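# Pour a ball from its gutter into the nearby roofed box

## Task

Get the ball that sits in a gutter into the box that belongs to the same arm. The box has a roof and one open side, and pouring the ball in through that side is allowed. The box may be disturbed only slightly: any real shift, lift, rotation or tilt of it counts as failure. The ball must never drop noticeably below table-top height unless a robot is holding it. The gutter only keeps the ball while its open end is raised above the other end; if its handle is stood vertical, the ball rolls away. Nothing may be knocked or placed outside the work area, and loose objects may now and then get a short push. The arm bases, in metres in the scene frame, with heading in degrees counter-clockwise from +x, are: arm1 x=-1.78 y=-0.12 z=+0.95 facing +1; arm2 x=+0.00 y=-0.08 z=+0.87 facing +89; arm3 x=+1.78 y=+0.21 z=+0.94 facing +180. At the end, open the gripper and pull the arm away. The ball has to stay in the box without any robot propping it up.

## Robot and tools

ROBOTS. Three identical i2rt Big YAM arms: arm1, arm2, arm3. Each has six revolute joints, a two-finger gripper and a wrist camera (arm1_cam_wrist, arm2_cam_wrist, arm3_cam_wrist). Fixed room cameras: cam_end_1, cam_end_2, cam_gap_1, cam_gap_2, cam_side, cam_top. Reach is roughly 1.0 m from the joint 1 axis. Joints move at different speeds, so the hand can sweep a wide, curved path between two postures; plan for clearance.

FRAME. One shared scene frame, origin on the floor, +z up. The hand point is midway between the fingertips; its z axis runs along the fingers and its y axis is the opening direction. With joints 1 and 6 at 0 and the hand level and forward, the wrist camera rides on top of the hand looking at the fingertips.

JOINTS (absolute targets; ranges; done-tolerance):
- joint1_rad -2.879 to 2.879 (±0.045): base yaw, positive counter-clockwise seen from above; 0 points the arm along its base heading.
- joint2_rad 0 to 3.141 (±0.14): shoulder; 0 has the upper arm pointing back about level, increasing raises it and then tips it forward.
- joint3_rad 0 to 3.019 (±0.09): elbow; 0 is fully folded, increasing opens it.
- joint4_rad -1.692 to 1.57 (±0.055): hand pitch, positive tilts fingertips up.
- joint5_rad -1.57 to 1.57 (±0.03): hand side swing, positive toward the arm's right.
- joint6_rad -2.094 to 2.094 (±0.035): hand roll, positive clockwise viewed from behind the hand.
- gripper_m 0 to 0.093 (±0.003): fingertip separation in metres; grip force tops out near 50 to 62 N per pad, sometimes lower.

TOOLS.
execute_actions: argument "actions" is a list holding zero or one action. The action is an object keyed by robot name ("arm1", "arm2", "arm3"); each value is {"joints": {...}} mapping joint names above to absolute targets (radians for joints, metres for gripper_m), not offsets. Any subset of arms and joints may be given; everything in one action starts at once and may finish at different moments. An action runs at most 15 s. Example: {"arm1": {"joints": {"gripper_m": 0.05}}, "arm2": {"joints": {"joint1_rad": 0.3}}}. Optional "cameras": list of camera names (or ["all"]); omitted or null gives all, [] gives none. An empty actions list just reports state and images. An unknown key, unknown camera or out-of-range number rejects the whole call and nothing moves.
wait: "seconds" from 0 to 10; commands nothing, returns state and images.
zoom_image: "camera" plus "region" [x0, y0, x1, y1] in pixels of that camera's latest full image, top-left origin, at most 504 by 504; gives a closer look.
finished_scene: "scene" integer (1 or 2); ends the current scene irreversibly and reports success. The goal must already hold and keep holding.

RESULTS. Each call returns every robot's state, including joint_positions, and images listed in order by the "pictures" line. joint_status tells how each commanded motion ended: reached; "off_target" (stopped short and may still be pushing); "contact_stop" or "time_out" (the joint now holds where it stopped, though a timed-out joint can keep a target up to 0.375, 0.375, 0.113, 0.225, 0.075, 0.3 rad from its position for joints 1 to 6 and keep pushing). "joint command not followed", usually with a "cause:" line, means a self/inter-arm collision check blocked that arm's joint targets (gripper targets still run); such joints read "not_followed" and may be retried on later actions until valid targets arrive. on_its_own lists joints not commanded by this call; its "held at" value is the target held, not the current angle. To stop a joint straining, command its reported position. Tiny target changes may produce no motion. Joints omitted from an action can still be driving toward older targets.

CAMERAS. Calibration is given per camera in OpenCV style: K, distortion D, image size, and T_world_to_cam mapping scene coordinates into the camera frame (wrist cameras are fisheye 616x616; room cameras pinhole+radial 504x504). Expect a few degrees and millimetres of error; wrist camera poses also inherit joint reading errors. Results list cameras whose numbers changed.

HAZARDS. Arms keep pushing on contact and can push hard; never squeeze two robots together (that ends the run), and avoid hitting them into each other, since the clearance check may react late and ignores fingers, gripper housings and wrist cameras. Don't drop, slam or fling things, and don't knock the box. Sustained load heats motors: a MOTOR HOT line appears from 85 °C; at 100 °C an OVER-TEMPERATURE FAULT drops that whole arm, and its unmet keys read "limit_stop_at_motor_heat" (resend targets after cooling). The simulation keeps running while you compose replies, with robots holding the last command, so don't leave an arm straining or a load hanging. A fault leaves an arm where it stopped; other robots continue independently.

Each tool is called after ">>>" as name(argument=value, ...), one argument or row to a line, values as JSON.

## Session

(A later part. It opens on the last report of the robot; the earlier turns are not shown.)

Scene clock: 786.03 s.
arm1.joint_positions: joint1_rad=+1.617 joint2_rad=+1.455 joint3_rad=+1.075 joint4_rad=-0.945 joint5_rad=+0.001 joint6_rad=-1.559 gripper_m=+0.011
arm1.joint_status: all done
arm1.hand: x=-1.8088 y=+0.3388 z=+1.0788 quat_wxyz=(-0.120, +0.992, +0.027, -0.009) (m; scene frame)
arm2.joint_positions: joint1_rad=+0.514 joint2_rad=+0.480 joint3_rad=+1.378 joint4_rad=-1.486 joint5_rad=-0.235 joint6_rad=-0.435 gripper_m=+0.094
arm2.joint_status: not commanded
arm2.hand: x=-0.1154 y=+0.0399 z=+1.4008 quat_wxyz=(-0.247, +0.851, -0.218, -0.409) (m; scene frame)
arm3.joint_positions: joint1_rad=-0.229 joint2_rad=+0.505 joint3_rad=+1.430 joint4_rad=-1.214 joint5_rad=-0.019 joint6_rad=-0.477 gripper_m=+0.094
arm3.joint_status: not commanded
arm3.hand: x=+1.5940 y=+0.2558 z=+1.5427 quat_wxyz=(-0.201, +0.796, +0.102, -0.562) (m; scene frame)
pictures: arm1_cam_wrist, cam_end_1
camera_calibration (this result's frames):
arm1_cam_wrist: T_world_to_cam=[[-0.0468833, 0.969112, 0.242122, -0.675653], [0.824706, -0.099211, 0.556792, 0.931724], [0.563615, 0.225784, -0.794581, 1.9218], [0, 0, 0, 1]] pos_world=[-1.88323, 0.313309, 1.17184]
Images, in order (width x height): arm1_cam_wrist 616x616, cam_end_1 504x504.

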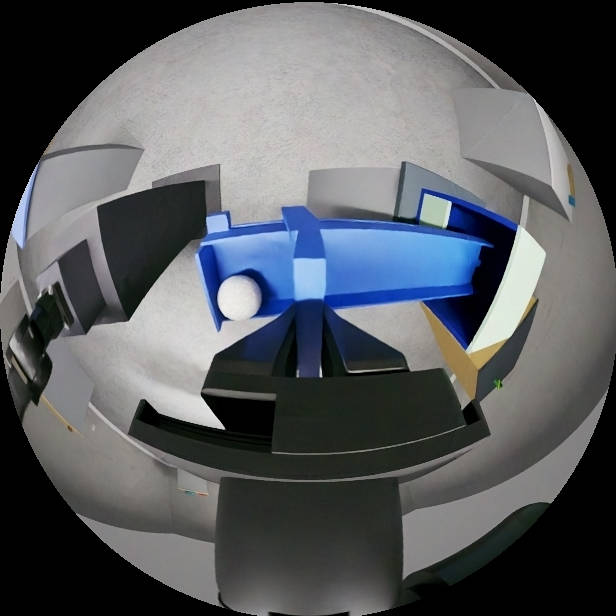

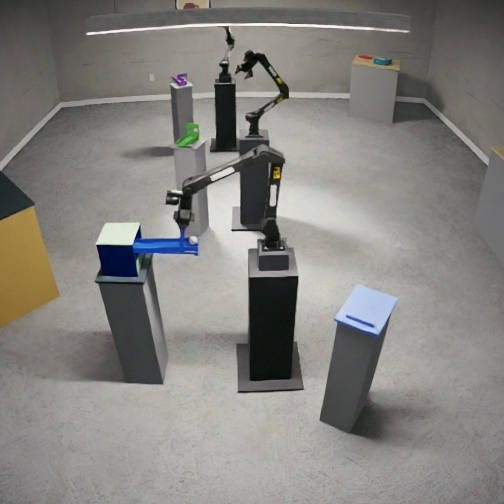

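>>> execute_actions(
  actions=[
    {"arm1":{"joints":{"joint2_rad":1.462,"joint3_rad":1.175,"joint4_rad":-1.028}}},
  ],
  cameras=["arm1_cam_wrist","cam_end_1"],
)

>>> zoom_image(
  camera="cam_end_1",
  region=[80, 190, 240, 300],
)

Scene clock: 793.00 s.
arm1.joint_positions: joint1_rad=+1.617 joint2_rad=+1.455 joint3_rad=+1.115 joint4_rad=-1.022 joint5_rad=+0.001 joint6_rad=-1.559 gripper_m=+0.011
arm1.joint_status: all done
arm1.hand: x=-1.8085 y=+0.3352 z=+1.0909 quat_wxyz=(-0.101, +0.995, +0.027, -0.008) (m; scene frame)
arm2.joint_positions: joint1_rad=+0.514 joint2_rad=+0.480 joint3_rad=+1.378 joint4_rad=-1.486 joint5_rad=-0.235 joint6_rad=-0.435 gripper_m=+0.094
arm2.joint_status: not commanded
arm2.hand: x=-0.1154 y=+0.0399 z=+1.4008 quat_wxyz=(-0.247, +0.851, -0.218, -0.409) (m; scene frame)
arm3.joint_positions: joint1_rad=-0.229 joint2_rad=+0.505 joint3_rad=+1.430 joint4_rad=-1.214 joint5_rad=-0.019 joint6_rad=-0.477 gripper_m=+0.094
arm3.joint_status: not commanded
arm3.hand: x=+1.5940 y=+0.2558 z=+1.5427 quat_wxyz=(-0.201, +0.796, +0.102, -0.562) (m; scene frame)
pictures: arm1_cam_wrist, cam_end_1
camera_calibration (this result's frames):
arm1_cam_wrist: T_world_to_cam=[[-0.0477533, 0.977529, 0.205323, -0.639312], [0.823339, -0.0778616, 0.562184, 0.908826], [0.565538, 0.195896, -0.801119, 1.95268], [0, 0, 0, 1]] pos_world=[-1.88312, 0.313186, 1.18467]
Images, in order (width x height): arm1_cam_wrist 616x616, cam_end_1 504x504.

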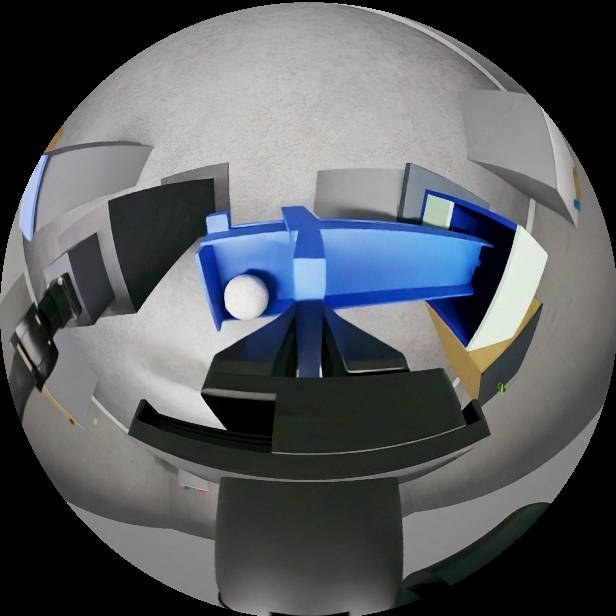

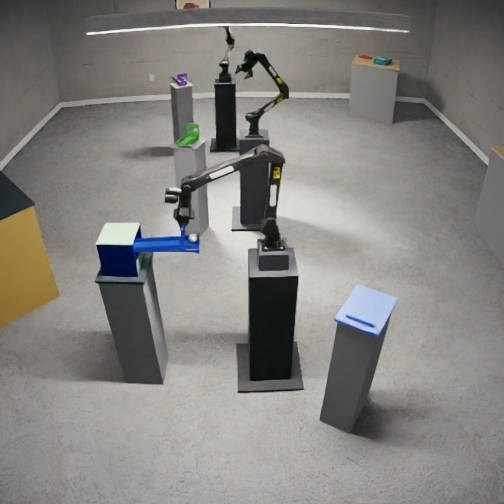

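Region (80, 190, 240, 300) of cam_end_1's 504x504 image, scaled by 3.150, with more detail than that image has; it fills the top 346 rows of this view, and the rest is white.

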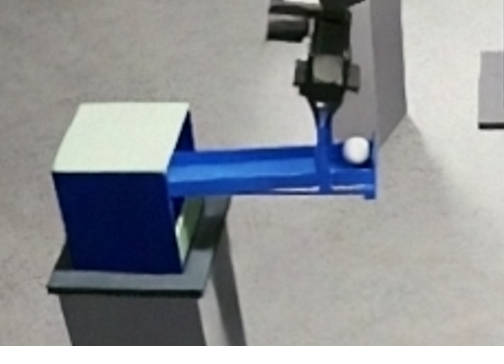

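>>> execute_actions(
  actions=[
    {"arm1":{"joints":{"joint2_rad":1.462,"joint3_rad":1.215,"joint4_rad":-1.1}}},
  ],
  cameras=["arm1_cam_wrist","cam_end_1"],
)

>>> zoom_image(
  camera="cam_end_1",
  region=[80, 190, 240, 300],
)

Scene clock: 801.30 s.
arm1.joint_positions: joint1_rad=+1.617 joint2_rad=+1.455 joint3_rad=+1.158 joint4_rad=-1.094 joint5_rad=+0.000 joint6_rad=-1.560 gripper_m=+0.011
arm1.joint_status: all done
arm1.hand: x=-1.8083 y=+0.3334 z=+1.1050 quat_wxyz=(-0.086, +0.996, +0.027, -0.007) (m; scene frame)
arm2.joint_positions: joint1_rad=+0.514 joint2_rad=+0.480 joint3_rad=+1.378 joint4_rad=-1.486 joint5_rad=-0.235 joint6_rad=-0.435 gripper_m=+0.094
arm2.joint_status: not commanded
arm2.hand: x=-0.1154 y=+0.0399 z=+1.4008 quat_wxyz=(-0.247, +0.851, -0.218, -0.409) (m; scene frame)
arm3.joint_positions: joint1_rad=-0.229 joint2_rad=+0.505 joint3_rad=+1.430 joint4_rad=-1.214 joint5_rad=-0.019 joint6_rad=-0.477 gripper_m=+0.094
arm3.joint_status: not commanded
arm3.hand: x=+1.5940 y=+0.2558 z=+1.5427 quat_wxyz=(-0.201, +0.796, +0.102, -0.562) (m; scene frame)
pictures: arm1_cam_wrist, cam_end_1
camera_calibration (this result's frames):
arm1_cam_wrist: T_world_to_cam=[[-0.0487398, 0.983027, 0.17687, -0.612636], [0.822478, -0.0609706, 0.56552, 0.889723], [0.566705, 0.173035, -0.805546, 1.97888], [0, 0, 0, 1]] pos_world=[-1.88308, 0.31407, 1.19928]
Images, in order (width x height): arm1_cam_wrist 616x616, cam_end_1 504x504.

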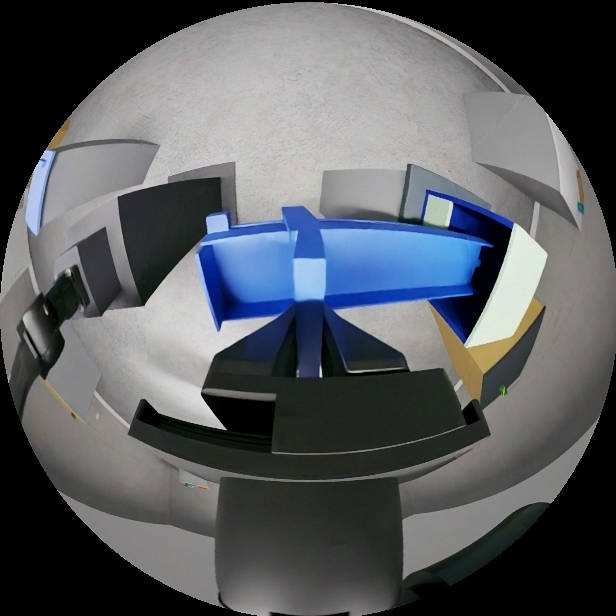

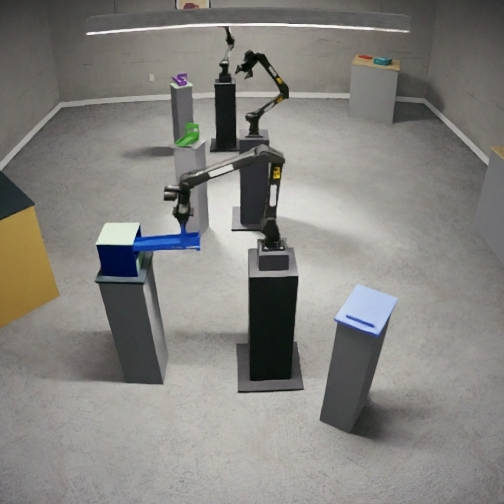

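Region (80, 190, 240, 300) of cam_end_1's 504x504 image, scaled by 3.150, with more detail than that image has; it fills the top 346 rows of this view, and the rest is white.

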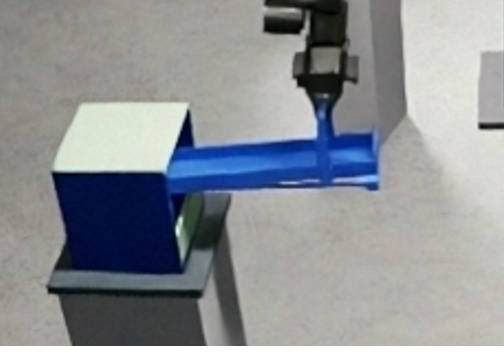

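>>> zoom_image(
  camera="arm1_cam_wrist",
  region=[400, 160, 570, 360],
)

>>> execute_actions(
  actions=[],
  cameras=["cam_end_1","cam_side","cam_top","arm1_cam_wrist"],
)

Region (400, 160, 570, 360) of arm1_cam_wrist's 616x616 image, scaled by 2.520, with more detail than that image has; it fills the left 428 columns of this view, and the rest is white.

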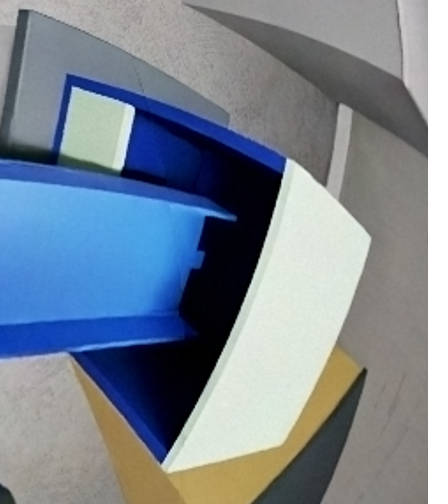

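Scene clock: 805.37 s.
arm1.joint_positions: joint1_rad=+1.617 joint2_rad=+1.455 joint3_rad=+1.158 joint4_rad=-1.094 joint5_rad=+0.000 joint6_rad=-1.560 gripper_m=+0.011
arm1.joint_status: all done
arm1.hand: x=-1.8083 y=+0.3334 z=+1.1050 quat_wxyz=(-0.086, +0.996, +0.027, -0.007) (m; scene frame)
arm2.joint_positions: joint1_rad=+0.514 joint2_rad=+0.480 joint3_rad=+1.378 joint4_rad=-1.486 joint5_rad=-0.235 joint6_rad=-0.435 gripper_m=+0.094
arm2.joint_status: not commanded
arm2.hand: x=-0.1154 y=+0.0399 z=+1.4008 quat_wxyz=(-0.247, +0.851, -0.218, -0.409) (m; scene frame)
arm3.joint_positions: joint1_rad=-0.229 joint2_rad=+0.505 joint3_rad=+1.430 joint4_rad=-1.214 joint5_rad=-0.019 joint6_rad=-0.477 gripper_m=+0.094
arm3.joint_status: not commanded
arm3.hand: x=+1.5940 y=+0.2558 z=+1.5427 quat_wxyz=(-0.201, +0.796, +0.102, -0.562) (m; scene frame)
pictures: arm1_cam_wrist, cam_end_1, cam_side, cam_top
camera_calibration (this result's frames):
arm1_cam_wrist: T_world_to_cam=[[-0.0487398, 0.983027, 0.17687, -0.612636], [0.822478, -0.0609706, 0.56552, 0.889723], [0.566705, 0.173035, -0.805546, 1.97888], [0, 0, 0, 1]] pos_world=[-1.88308, 0.31407, 1.19928]
Images, in order (width x height): arm1_cam_wrist 616x616, cam_end_1 504x504, cam_side 504x504, cam_top 504x504.

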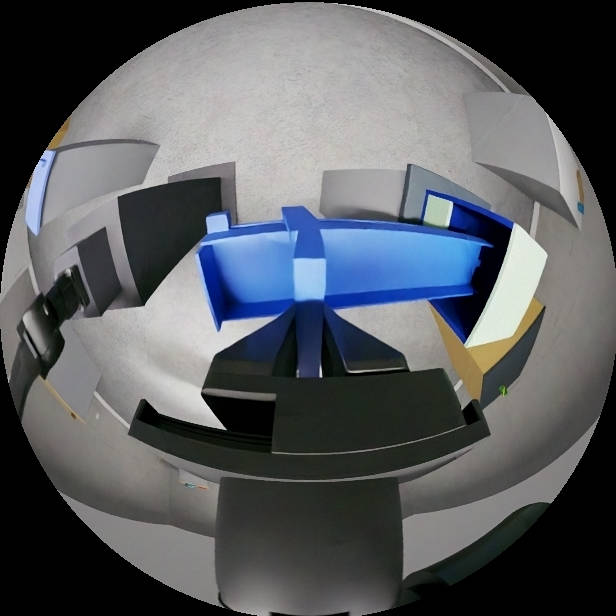

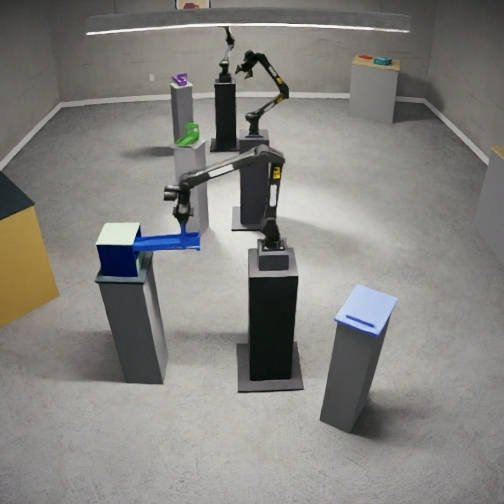

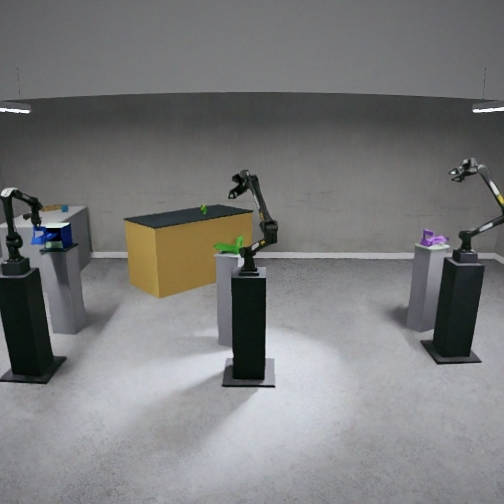

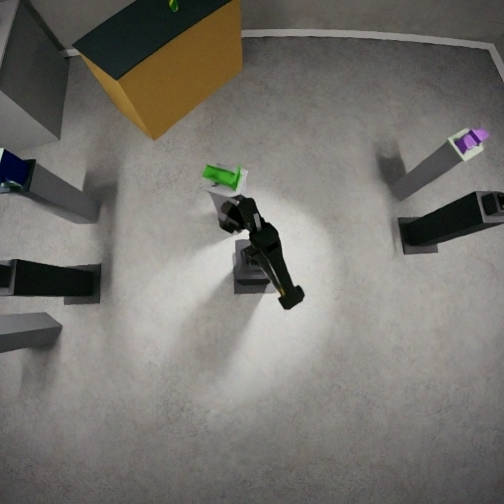

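>>> zoom_image(
  camera="cam_side",
  region=[0, 190, 110, 280],
)

Region (0, 190, 110, 280) of cam_side's 504x504 image, scaled by 4.582, with more detail than that image has; it fills the top 412 rows of this view, and the rest is white.

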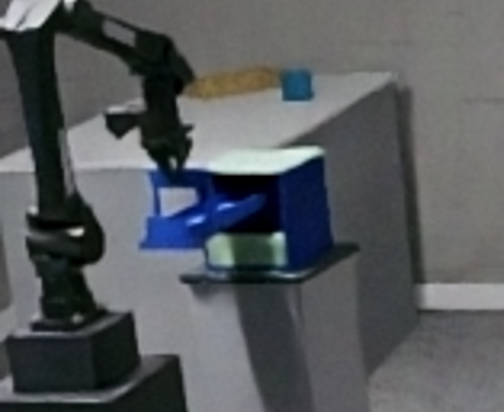

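>>> execute_actions(
  actions=[
    {"arm1":{"joints":{"joint2_rad":1.4,"joint3_rad":1.12,"joint4_rad":-1.1}}},
  ],
  cameras=["cam_end_1"],
)

Scene clock: 827.97 s.
arm1.joint_positions: joint1_rad=+1.617 joint2_rad=+1.434 joint3_rad=+1.109 joint4_rad=-1.097 joint5_rad=+0.000 joint6_rad=-1.560 gripper_m=+0.011
arm1.joint_status: all done
arm1.hand: x=-1.8071 y=+0.3146 z=+1.0947 quat_wxyz=(-0.071, +0.997, +0.027, -0.007) (m; scene frame)
arm2.joint_positions: joint1_rad=+0.514 joint2_rad=+0.480 joint3_rad=+1.378 joint4_rad=-1.486 joint5_rad=-0.235 joint6_rad=-0.435 gripper_m=+0.094
arm2.joint_status: not commanded
arm2.hand: x=-0.1154 y=+0.0399 z=+1.4008 quat_wxyz=(-0.247, +0.851, -0.218, -0.409) (m; scene frame)
arm3.joint_positions: joint1_rad=-0.229 joint2_rad=+0.505 joint3_rad=+1.430 joint4_rad=-1.214 joint5_rad=-0.019 joint6_rad=-0.477 gripper_m=+0.094
arm3.joint_status: not commanded
arm3.hand: x=+1.5940 y=+0.2558 z=+1.5427 quat_wxyz=(-0.201, +0.796, +0.102, -0.562) (m; scene frame)
pictures: cam_end_1
Images, in order (width x height): cam_end_1 504x504.

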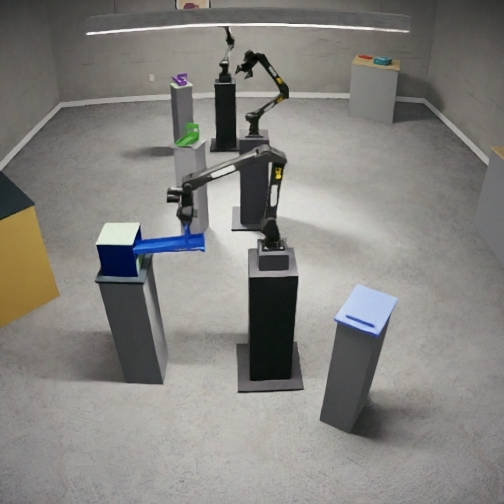

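>>> execute_actions(
  actions=[
    {"arm1":{"joints":{"joint2_rad":1.37,"joint3_rad":1.11}}},
  ],
  cameras=["cam_end_1"],
)

Scene clock: 839.27 s.
arm1.joint_positions: joint1_rad=+1.617 joint2_rad=+1.400 joint3_rad=+1.101 joint4_rad=-1.097 joint5_rad=+0.000 joint6_rad=-1.560 gripper_m=+0.011
arm1.joint_status: all done
arm1.hand: x=-1.8068 y=+0.3109 z=+1.1053 quat_wxyz=(-0.084, +0.996, +0.027, -0.007) (m; scene frame)
arm2.joint_positions: joint1_rad=+0.514 joint2_rad=+0.480 joint3_rad=+1.378 joint4_rad=-1.486 joint5_rad=-0.235 joint6_rad=-0.435 gripper_m=+0.094
arm2.joint_status: not commanded
arm2.hand: x=-0.1154 y=+0.0399 z=+1.4008 quat_wxyz=(-0.247, +0.851, -0.218, -0.409) (m; scene frame)
arm3.joint_positions: joint1_rad=-0.229 joint2_rad=+0.505 joint3_rad=+1.430 joint4_rad=-1.214 joint5_rad=-0.019 joint6_rad=-0.477 gripper_m=+0.094
arm3.joint_status: not commanded
arm3.hand: x=+1.5940 y=+0.2558 z=+1.5427 quat_wxyz=(-0.201, +0.796, +0.102, -0.562) (m; scene frame)
pictures: cam_end_1
Images, in order (width x height): cam_end_1 504x504.

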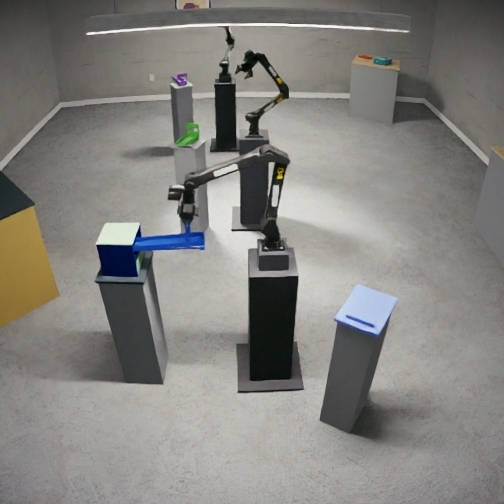

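>>> execute_actions(
  actions=[
    {"arm1":{"joints":{"joint2_rad":1.31,"joint3_rad":1.055}}},
  ],
  cameras=["cam_end_1"],
)

Scene clock: 846.43 s.
arm1.joint_positions: joint1_rad=+1.617 joint2_rad=+1.337 joint3_rad=+1.043 joint4_rad=-1.099 joint5_rad=+0.000 joint6_rad=-1.560 gripper_m=+0.011
arm1.joint_status: all done
arm1.hand: x=-1.8053 y=+0.2878 z=+1.1065 quat_wxyz=(-0.085, +0.996, +0.027, -0.007) (m; scene frame)
arm2.joint_positions: joint1_rad=+0.514 joint2_rad=+0.480 joint3_rad=+1.378 joint4_rad=-1.486 joint5_rad=-0.235 joint6_rad=-0.435 gripper_m=+0.094
arm2.joint_status: not commanded
arm2.hand: x=-0.1154 y=+0.0399 z=+1.4008 quat_wxyz=(-0.247, +0.851, -0.218, -0.409) (m; scene frame)
arm3.joint_positions: joint1_rad=-0.229 joint2_rad=+0.505 joint3_rad=+1.430 joint4_rad=-1.214 joint5_rad=-0.019 joint6_rad=-0.477 gripper_m=+0.094
arm3.joint_status: not commanded
arm3.hand: x=+1.5940 y=+0.2558 z=+1.5427 quat_wxyz=(-0.201, +0.796, +0.102, -0.562) (m; scene frame)
pictures: cam_end_1
Images, in order (width x height): cam_end_1 504x504.

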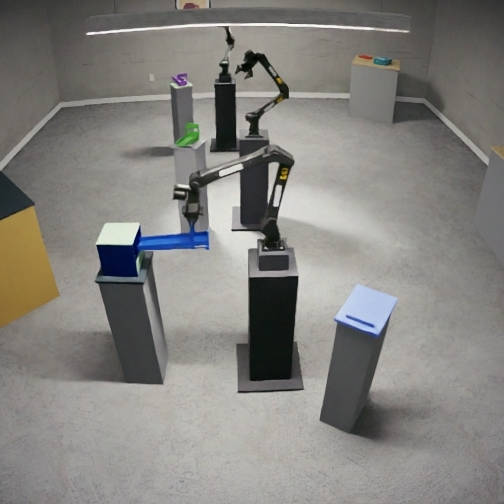

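>>> execute_actions(
  actions=[
    {"arm1":{"joints":{"joint2_rad":1.235,"joint3_rad":0.985}}},
  ],
  cameras=["cam_end_1","arm1_cam_wrist"],
)

>>> zoom_image(
  camera="arm1_cam_wrist",
  region=[400, 160, 570, 360],
)

Scene clock: 852.27 s.
arm1.joint_positions: joint1_rad=+1.617 joint2_rad=+1.259 joint3_rad=+0.972 joint4_rad=-1.100 joint5_rad=+0.000 joint6_rad=-1.560 gripper_m=+0.011
arm1.joint_status: all done
arm1.hand: x=-1.8034 y=+0.2603 z=+1.1070 quat_wxyz=(-0.089, +0.996, +0.027, -0.008) (m; scene frame)
arm2.joint_positions: joint1_rad=+0.514 joint2_rad=+0.480 joint3_rad=+1.378 joint4_rad=-1.486 joint5_rad=-0.235 joint6_rad=-0.435 gripper_m=+0.094
arm2.joint_status: not commanded
arm2.hand: x=-0.1154 y=+0.0399 z=+1.4008 quat_wxyz=(-0.247, +0.851, -0.218, -0.409) (m; scene frame)
arm3.joint_positions: joint1_rad=-0.229 joint2_rad=+0.505 joint3_rad=+1.430 joint4_rad=-1.214 joint5_rad=-0.019 joint6_rad=-0.477 gripper_m=+0.094
arm3.joint_status: not commanded
arm3.hand: x=+1.5940 y=+0.2558 z=+1.5427 quat_wxyz=(-0.201, +0.796, +0.102, -0.562) (m; scene frame)
pictures: arm1_cam_wrist, cam_end_1
camera_calibration (this result's frames):
arm1_cam_wrist: T_world_to_cam=[[-0.0486475, 0.982211, 0.181372, -0.545525], [0.822647, -0.0635844, 0.564986, 0.881739], [0.566468, 0.176691, -0.804919, 1.98829], [0, 0, 0, 1]] pos_world=[-1.8782, 0.240574, 1.20118]
Images, in order (width x height): arm1_cam_wrist 616x616, cam_end_1 504x504.

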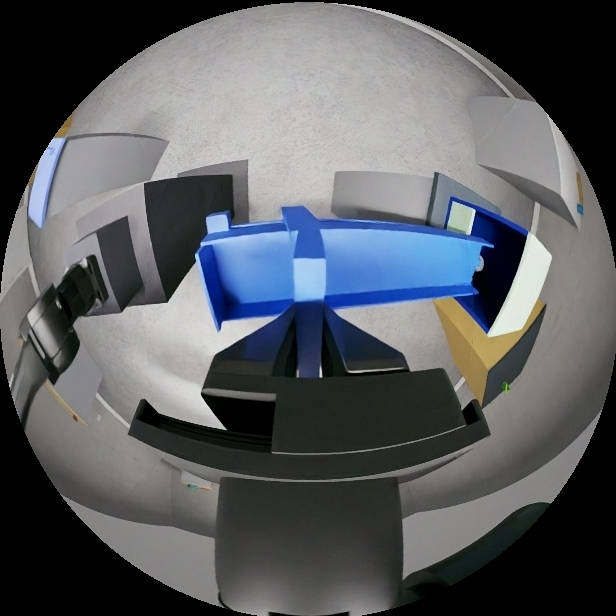

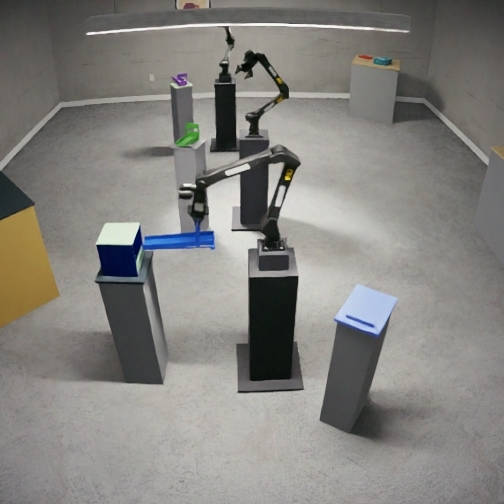

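Region (400, 160, 570, 360) of arm1_cam_wrist's 616x616 image, scaled by 2.520, with more detail than that image has; it fills the left 428 columns of this view, and the rest is white.

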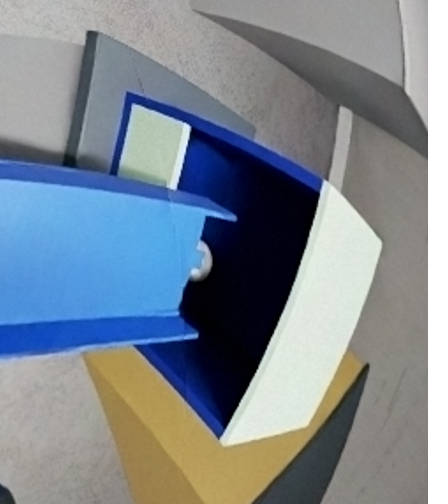

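>>> execute_actions(
  actions=[
    {"arm1":{"joints":{"joint2_rad":0.93,"joint3_rad":0.935}}},
  ],
  cameras=["cam_end_1"],
)

Scene clock: 904.07 s.
arm1.joint_positions: joint1_rad=+1.617 joint2_rad=+0.924 joint3_rad=+0.913 joint4_rad=-1.101 joint5_rad=+0.000 joint6_rad=-1.560 gripper_m=+0.011
arm1.joint_status: all done
arm1.hand: x=-1.7999 y=+0.2182 z=+1.1940 quat_wxyz=(-0.224, +0.974, +0.026, -0.013) (m; scene frame)
arm2.joint_positions: joint1_rad=+0.514 joint2_rad=+0.480 joint3_rad=+1.378 joint4_rad=-1.486 joint5_rad=-0.235 joint6_rad=-0.435 gripper_m=+0.094
arm2.joint_status: not commanded
arm2.hand: x=-0.1154 y=+0.0399 z=+1.4008 quat_wxyz=(-0.247, +0.851, -0.218, -0.409) (m; scene frame)
arm3.joint_positions: joint1_rad=-0.229 joint2_rad=+0.505 joint3_rad=+1.430 joint4_rad=-1.214 joint5_rad=-0.019 joint6_rad=-0.477 gripper_m=+0.094
arm3.joint_status: not commanded
arm3.hand: x=+1.5940 y=+0.2558 z=+1.5427 quat_wxyz=(-0.201, +0.796, +0.102, -0.562) (m; scene frame)
pictures: cam_end_1
Images, in order (width x height): cam_end_1 504x504.

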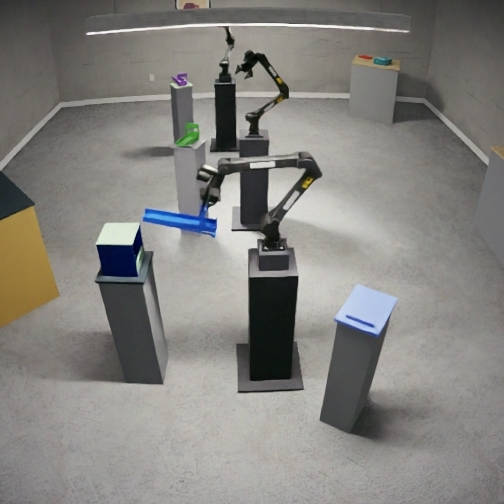

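>>> execute_actions(
  actions=[
    {"arm1":{"joints":{"joint1_rad":-2.156,"joint3_rad":1.585,"joint4_rad":-1.195,"joint5_rad":0.209,"joint6_rad":0.03}}},
  ],
  cameras=["cam_end_1","arm1_cam_wrist"],
)

Scene clock: 916.87 s.
arm1.joint_positions: joint1_rad=-2.156 joint2_rad=+0.944 joint3_rad=+1.526 joint4_rad=-1.199 joint5_rad=+0.208 joint6_rad=+0.021 gripper_m=+0.011
arm1.joint_status: all done
arm1.hand: x=-2.0049 y=-0.4122 z=+1.4981 quat_wxyz=(-0.145, -0.799, -0.375, +0.448) (m; scene frame)
arm2.joint_positions: joint1_rad=+0.514 joint2_rad=+0.480 joint3_rad=+1.378 joint4_rad=-1.486 joint5_rad=-0.235 joint6_rad=-0.435 gripper_m=+0.094
arm2.joint_status: not commanded
arm2.hand: x=-0.1154 y=+0.0399 z=+1.4008 quat_wxyz=(-0.247, +0.851, -0.218, -0.409) (m; scene frame)
arm3.joint_positions: joint1_rad=-0.229 joint2_rad=+0.505 joint3_rad=+1.430 joint4_rad=-1.214 joint5_rad=-0.019 joint6_rad=-0.477 gripper_m=+0.094
arm3.joint_status: not commanded
arm3.hand: x=+1.5940 y=+0.2558 z=+1.5427 quat_wxyz=(-0.201, +0.796, +0.102, -0.562) (m; scene frame)
pictures: arm1_cam_wrist, cam_end_1
camera_calibration (this result's frames):
arm1_cam_wrist: T_world_to_cam=[[-0.724522, 0.681446, 0.10344, -1.32798], [0.616539, 0.707841, -0.344732, 2.0514], [-0.308135, -0.18599, -0.932985, 0.824893], [0, 0, 0, 1]] pos_world=[-1.97274, -0.393697, 1.61416]
Images, in order (width x height): arm1_cam_wrist 616x616, cam_end_1 504x504.

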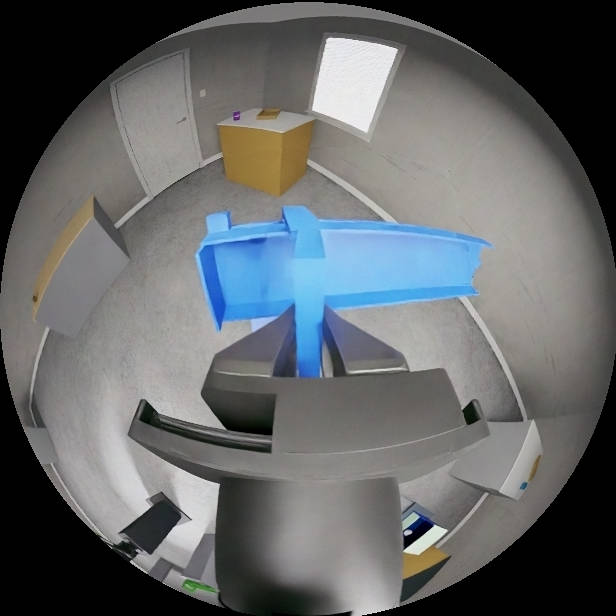

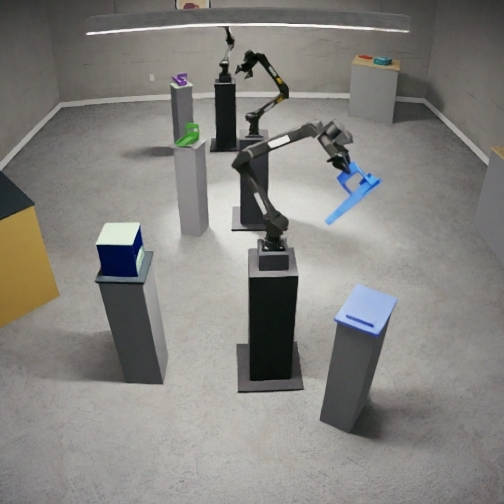

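>>> execute_actions(
  actions=[
    {"arm1":{"joints":{"joint2_rad":1.87,"joint3_rad":1.585,"joint4_rad":-1.185}}},
  ],
  cameras=["cam_end_1","arm1_cam_wrist"],
)

>>> zoom_image(
  camera="cam_end_1",
  region=[280, 200, 440, 360],
)

Scene clock: 924.57 s.
arm1.joint_positions: joint1_rad=-2.156 joint2_rad=+1.887 joint3_rad=+1.555 joint4_rad=-1.193 joint5_rad=+0.205 joint6_rad=+0.021 gripper_m=+0.011
arm1.joint_status: all done
arm1.hand: x=-2.1176 y=-0.5885 z=+1.0560 quat_wxyz=(+0.077, -0.877, -0.468, +0.075) (m; scene frame)
arm2.joint_positions: joint1_rad=+0.514 joint2_rad=+0.480 joint3_rad=+1.378 joint4_rad=-1.486 joint5_rad=-0.235 joint6_rad=-0.435 gripper_m=+0.094
arm2.joint_status: not commanded
arm2.hand: x=-0.1154 y=+0.0399 z=+1.4008 quat_wxyz=(-0.247, +0.851, -0.218, -0.409) (m; scene frame)
arm3.joint_positions: joint1_rad=-0.229 joint2_rad=+0.505 joint3_rad=+1.430 joint4_rad=-1.214 joint5_rad=-0.019 joint6_rad=-0.477 gripper_m=+0.094
arm3.joint_status: not commanded
arm3.hand: x=+1.5940 y=+0.2558 z=+1.5427 quat_wxyz=(-0.201, +0.796, +0.102, -0.562) (m; scene frame)
pictures: arm1_cam_wrist, cam_end_1
camera_calibration (this result's frames):
arm1_cam_wrist: T_world_to_cam=[[-0.80607, 0.553698, 0.208974, -1.60308], [0.571055, 0.63497, 0.520297, 1.04059], [0.155395, 0.538731, -0.828023, 1.64214], [0, 0, 0, 1]] pos_world=[-2.14161, -0.657796, 1.15332]
Images, in order (width x height): arm1_cam_wrist 616x616, cam_end_1 504x504.

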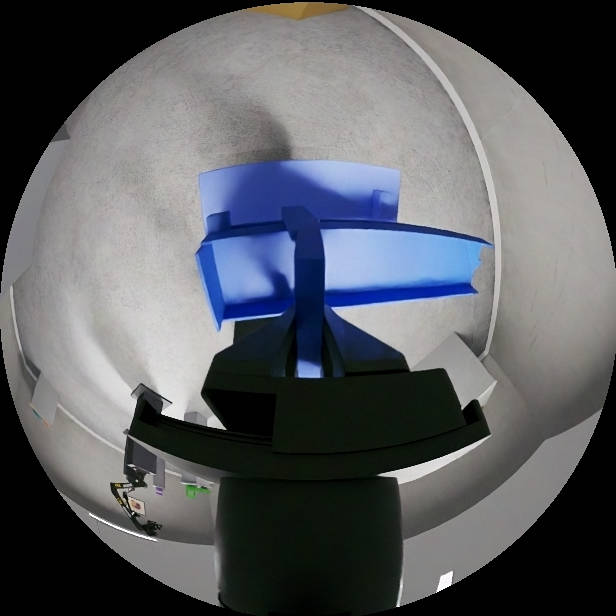

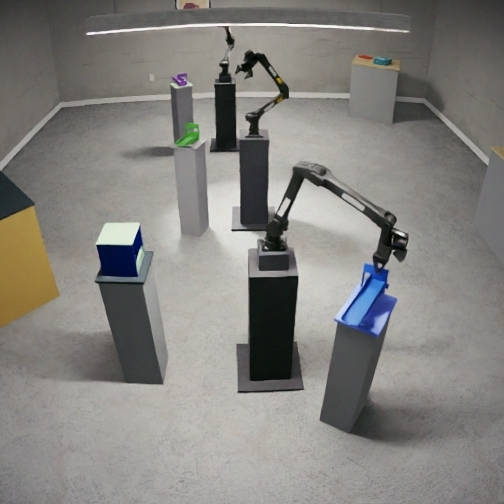

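Region (280, 200, 440, 360) of cam_end_1's 504x504 image, scaled by 3.150, with more detail than that image has.

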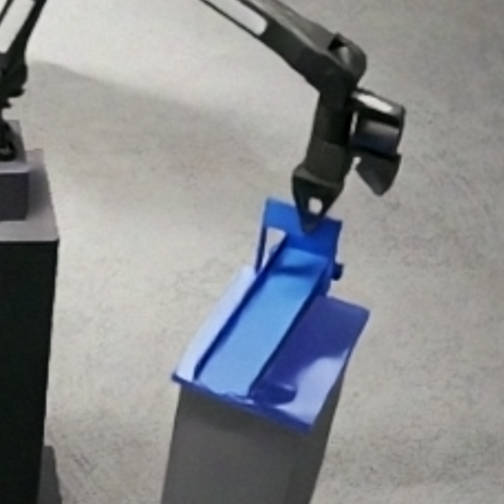

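>>> execute_actions(
  actions=[
    {"arm1":{"joints":{"joint2_rad":1.945,"joint3_rad":1.56,"joint4_rad":-1.095}}},
  ],
  cameras=["cam_end_1","arm1_cam_wrist"],
)

>>> zoom_image(
  camera="cam_end_1",
  region=[280, 200, 440, 360],
)

Scene clock: 937.50 s.
arm1.joint_positions: joint1_rad=-2.156 joint2_rad=+1.938 joint3_rad=+1.551 joint4_rad=-1.106 joint5_rad=+0.205 joint6_rad=+0.021 gripper_m=+0.011
arm1.joint_status: all done
arm1.hand: x=-2.1271 y=-0.6033 z=+1.0273 quat_wxyz=(+0.069, -0.878, -0.466, +0.089) (m; scene frame)
arm2.joint_positions: joint1_rad=+0.514 joint2_rad=+0.480 joint3_rad=+1.378 joint4_rad=-1.486 joint5_rad=-0.235 joint6_rad=-0.435 gripper_m=+0.094
arm2.joint_status: not commanded
arm2.hand: x=-0.1154 y=+0.0399 z=+1.4008 quat_wxyz=(-0.247, +0.851, -0.218, -0.409) (m; scene frame)
arm3.joint_positions: joint1_rad=-0.229 joint2_rad=+0.505 joint3_rad=+1.430 joint4_rad=-1.214 joint5_rad=-0.019 joint6_rad=-0.477 gripper_m=+0.094
arm3.joint_status: not commanded
arm3.hand: x=+1.5940 y=+0.2558 z=+1.5427 quat_wxyz=(-0.201, +0.796, +0.102, -0.562) (m; scene frame)
pictures: arm1_cam_wrist, cam_end_1
camera_calibration (this result's frames):
arm1_cam_wrist: T_world_to_cam=[[-0.802551, 0.559254, 0.207716, -1.58441], [0.579684, 0.648742, 0.493051, 1.125], [0.140987, 0.516109, -0.84484, 1.60084], [0, 0, 0, 1]] pos_world=[-2.14942, -0.669956, 1.12688]
Images, in order (width x height): arm1_cam_wrist 616x616, cam_end_1 504x504.

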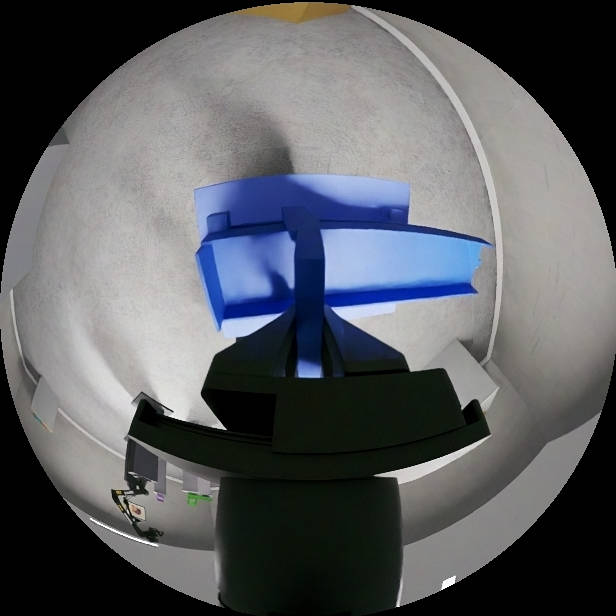

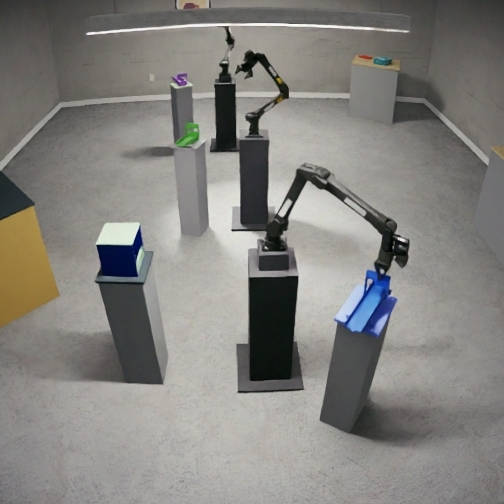

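Region (280, 200, 440, 360) of cam_end_1's 504x504 image, scaled by 3.150, with more detail than that image has.

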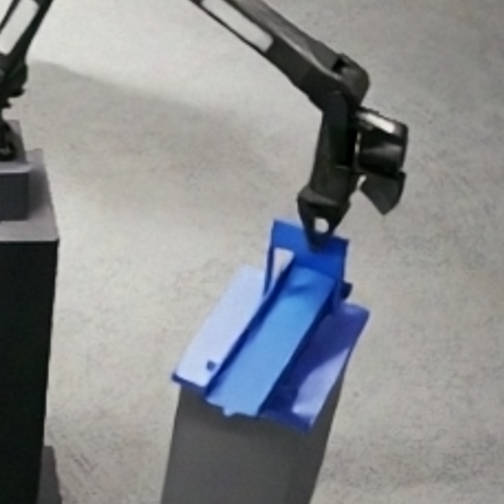

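>>> execute_actions(
  actions=[
    {"arm1":{"joints":{"joint2_rad":2.003}}},
  ],
  cameras=["cam_end_1","arm1_cam_wrist"],
)

>>> zoom_image(
  camera="cam_end_1",
  region=[280, 200, 440, 360],
)

Scene clock: 946.27 s.
arm1.joint_positions: joint1_rad=-2.156 joint2_rad=+1.998 joint3_rad=+1.551 joint4_rad=-1.104 joint5_rad=+0.205 joint6_rad=+0.021 gripper_m=+0.011
arm1.joint_status: all done
arm1.hand: x=-2.1254 y=-0.6001 z=+0.9928 quat_wxyz=(+0.084, -0.877, -0.469, +0.064) (m; scene frame)
arm2.joint_positions: joint1_rad=+0.514 joint2_rad=+0.480 joint3_rad=+1.378 joint4_rad=-1.486 joint5_rad=-0.235 joint6_rad=-0.435 gripper_m=+0.094
arm2.joint_status: not commanded
arm2.hand: x=-0.1154 y=+0.0399 z=+1.4008 quat_wxyz=(-0.247, +0.851, -0.218, -0.409) (m; scene frame)
arm3.joint_positions: joint1_rad=-0.229 joint2_rad=+0.505 joint3_rad=+1.430 joint4_rad=-1.214 joint5_rad=-0.019 joint6_rad=-0.477 gripper_m=+0.094
arm3.joint_status: not commanded
arm3.hand: x=+1.5940 y=+0.2558 z=+1.5427 quat_wxyz=(-0.201, +0.796, +0.102, -0.562) (m; scene frame)
pictures: arm1_cam_wrist, cam_end_1
camera_calibration (this result's frames):
arm1_cam_wrist: T_world_to_cam=[[-0.80887, 0.548976, 0.210606, -1.60009], [0.563872, 0.622702, 0.542485, 1.04061], [0.166667, 0.557555, -0.813237, 1.61781], [0, 0, 0, 1]] pos_world=[-2.15067, -0.671599, 1.08814]
Images, in order (width x height): arm1_cam_wrist 616x616, cam_end_1 504x504.

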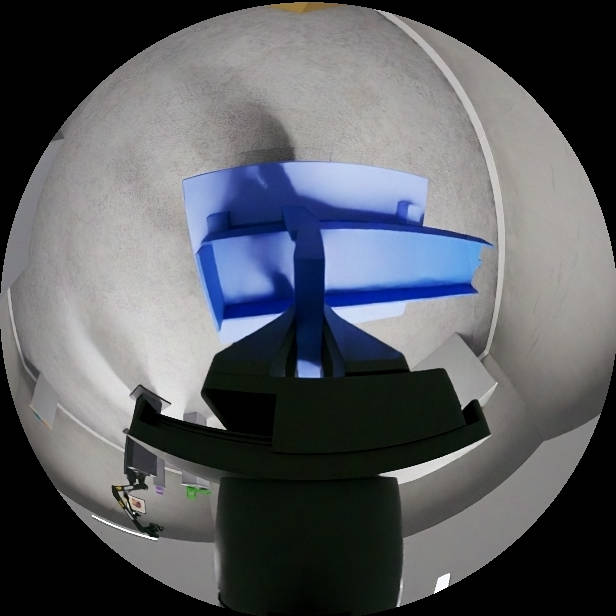

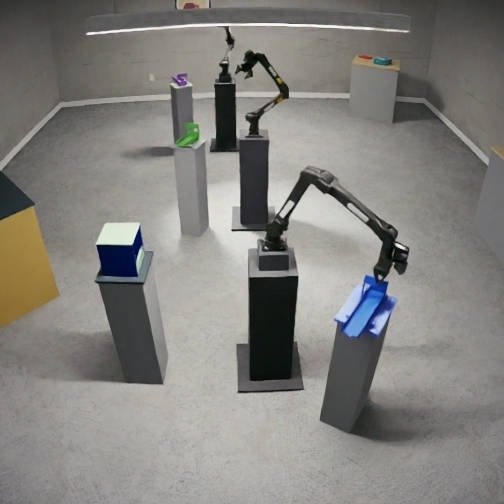

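Region (280, 200, 440, 360) of cam_end_1's 504x504 image, scaled by 3.150, with more detail than that image has.

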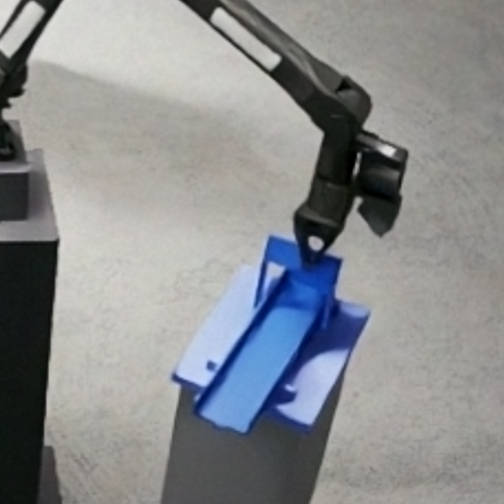

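>>> execute_actions(
  actions=[
    {"arm1":{"joints":{"gripper_m":0.06}}},
  ],
  cameras=["cam_end_1","arm1_cam_wrist"],
)

>>> zoom_image(
  camera="cam_end_1",
  region=[280, 200, 440, 360],
)

Scene clock: 952.77 s.
arm1.joint_positions: joint1_rad=-2.156 joint2_rad=+1.998 joint3_rad=+1.551 joint4_rad=-1.104 joint5_rad=+0.207 joint6_rad=+0.021 gripper_m=+0.060
arm1.joint_status: all done
arm1.hand: x=-2.1256 y=-0.6000 z=+0.9928 quat_wxyz=(+0.084, -0.877, -0.469, +0.064) (m; scene frame)
arm2.joint_positions: joint1_rad=+0.514 joint2_rad=+0.480 joint3_rad=+1.378 joint4_rad=-1.486 joint5_rad=-0.235 joint6_rad=-0.435 gripper_m=+0.094
arm2.joint_status: not commanded
arm2.hand: x=-0.1154 y=+0.0399 z=+1.4008 quat_wxyz=(-0.247, +0.851, -0.218, -0.409) (m; scene frame)
arm3.joint_positions: joint1_rad=-0.229 joint2_rad=+0.505 joint3_rad=+1.430 joint4_rad=-1.214 joint5_rad=-0.019 joint6_rad=-0.477 gripper_m=+0.094
arm3.joint_status: not commanded
arm3.hand: x=+1.5940 y=+0.2558 z=+1.5427 quat_wxyz=(-0.201, +0.796, +0.102, -0.562) (m; scene frame)
pictures: arm1_cam_wrist, cam_end_1
camera_calibration (this result's frames):
arm1_cam_wrist: T_world_to_cam=[[-0.808573, 0.548839, 0.212096, -1.60128], [0.564599, 0.622234, 0.542266, 1.0421], [0.165644, 0.558211, -0.812996, 1.6158], [0, 0, 0, 1]] pos_world=[-2.15077, -0.671537, 1.08817]
Images, in order (width x height): arm1_cam_wrist 616x616, cam_end_1 504x504.

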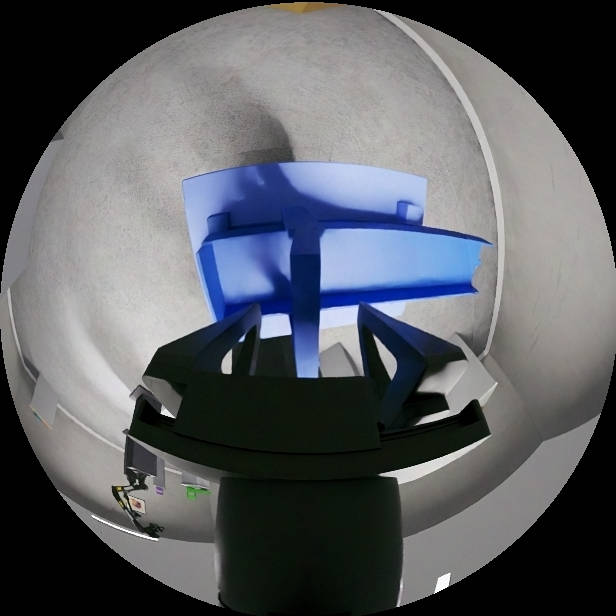

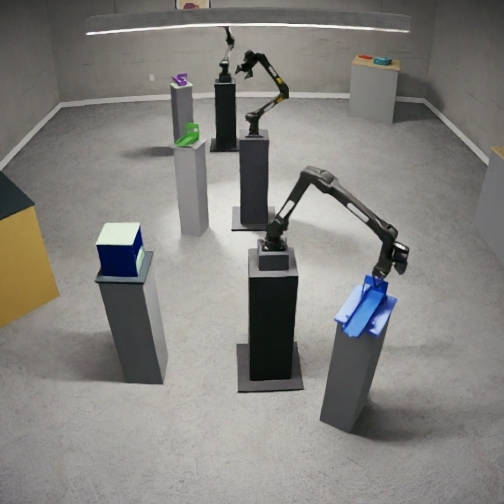

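Region (280, 200, 440, 360) of cam_end_1's 504x504 image, scaled by 3.150, with more detail than that image has.

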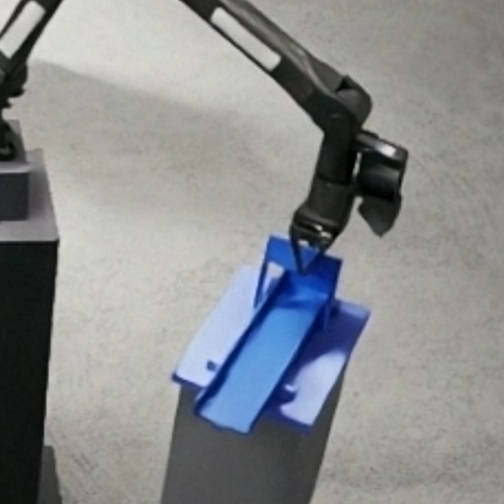

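Gutter is resting stably. Lifting clear.

>>> execute_actions(
  actions=[
    {"arm1":{"joints":{"joint2_rad":1.6}}},
  ],
  cameras=["cam_end_1","arm1_cam_wrist","cam_side"],
)

>>> zoom_image(
  camera="cam_side",
  region=[0, 190, 110, 280],
)

Scene clock: 958.03 s.
arm1.joint_positions: joint1_rad=-2.156 joint2_rad=+1.582 joint3_rad=+1.544 joint4_rad=-1.104 joint5_rad=+0.208 joint6_rad=+0.021 gripper_m=+0.060
arm1.joint_status: all done
arm1.hand: x=-2.1168 y=-0.5873 z=+1.2269 quat_wxyz=(-0.017, -0.866, -0.439, +0.239) (m; scene frame)
arm2.joint_positions: joint1_rad=+0.514 joint2_rad=+0.480 joint3_rad=+1.378 joint4_rad=-1.486 joint5_rad=-0.235 joint6_rad=-0.435 gripper_m=+0.094
arm2.joint_status: not commanded
arm2.hand: x=-0.1154 y=+0.0399 z=+1.4008 quat_wxyz=(-0.247, +0.851, -0.218, -0.409) (m; scene frame)
arm3.joint_positions: joint1_rad=-0.229 joint2_rad=+0.505 joint3_rad=+1.430 joint4_rad=-1.214 joint5_rad=-0.019 joint6_rad=-0.477 gripper_m=+0.094
arm3.joint_status: not commanded
arm3.hand: x=+1.5940 y=+0.2558 z=+1.5427 quat_wxyz=(-0.201, +0.796, +0.102, -0.562) (m; scene frame)
pictures: arm1_cam_wrist, cam_end_1, cam_side
camera_calibration (this result's frames):
arm1_cam_wrist: T_world_to_cam=[[-0.765087, 0.617294, 0.183276, -1.48318], [0.643038, 0.747377, 0.167119, 1.60209], [-0.0338152, 0.245714, -0.968752, 1.38288], [0, 0, 0, 1]] pos_world=[-2.1182, -0.621599, 1.34376]
Images, in order (width x height): arm1_cam_wrist 616x616, cam_end_1 504x504, cam_side 504x504.

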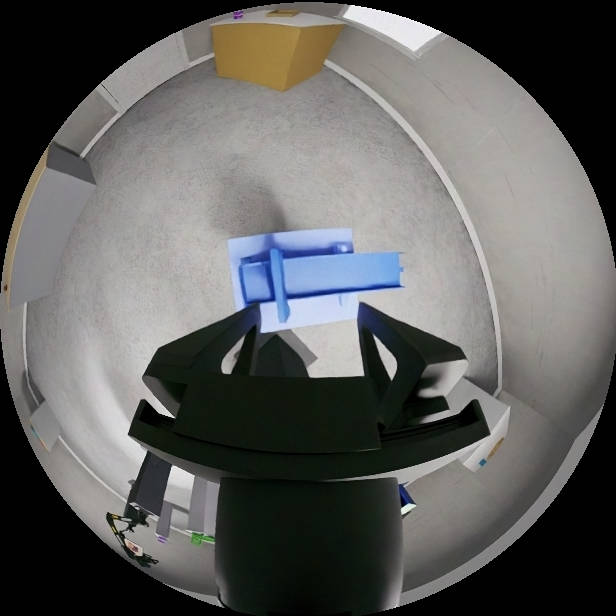

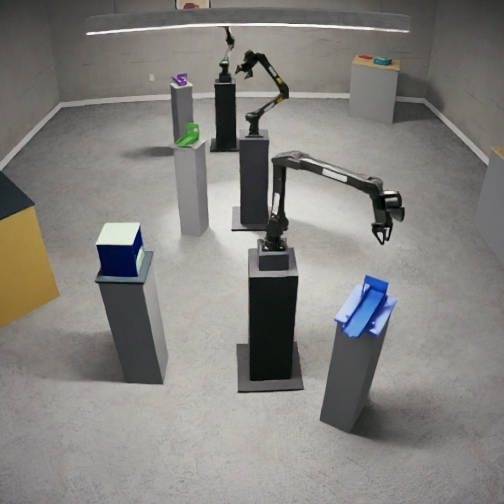

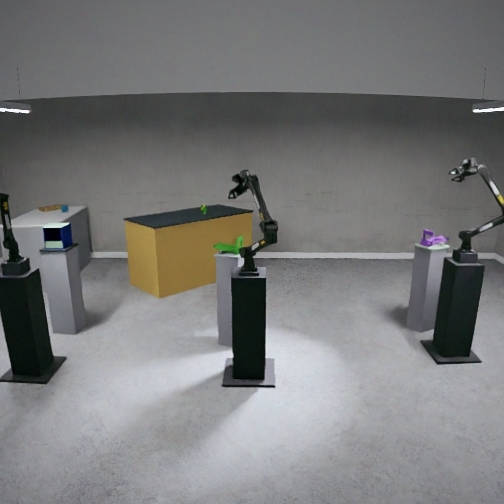

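Region (0, 190, 110, 280) of cam_side's 504x504 image, scaled by 4.582, with more detail than that image has; it fills the top 412 rows of this view, and the rest is white.

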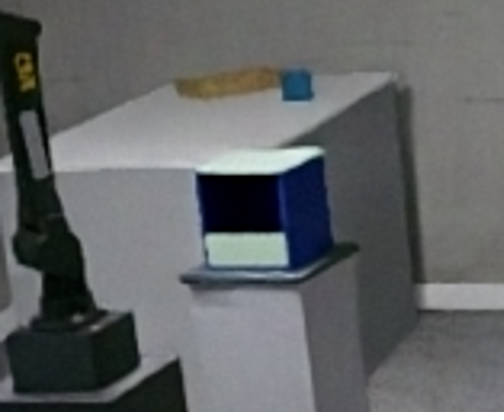

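The ball was seen inside the box, which has not moved. The gutter is set down and the arm is clear.

>>> finished_scene(
  scene=2,
)

The scene is finished: the task was done.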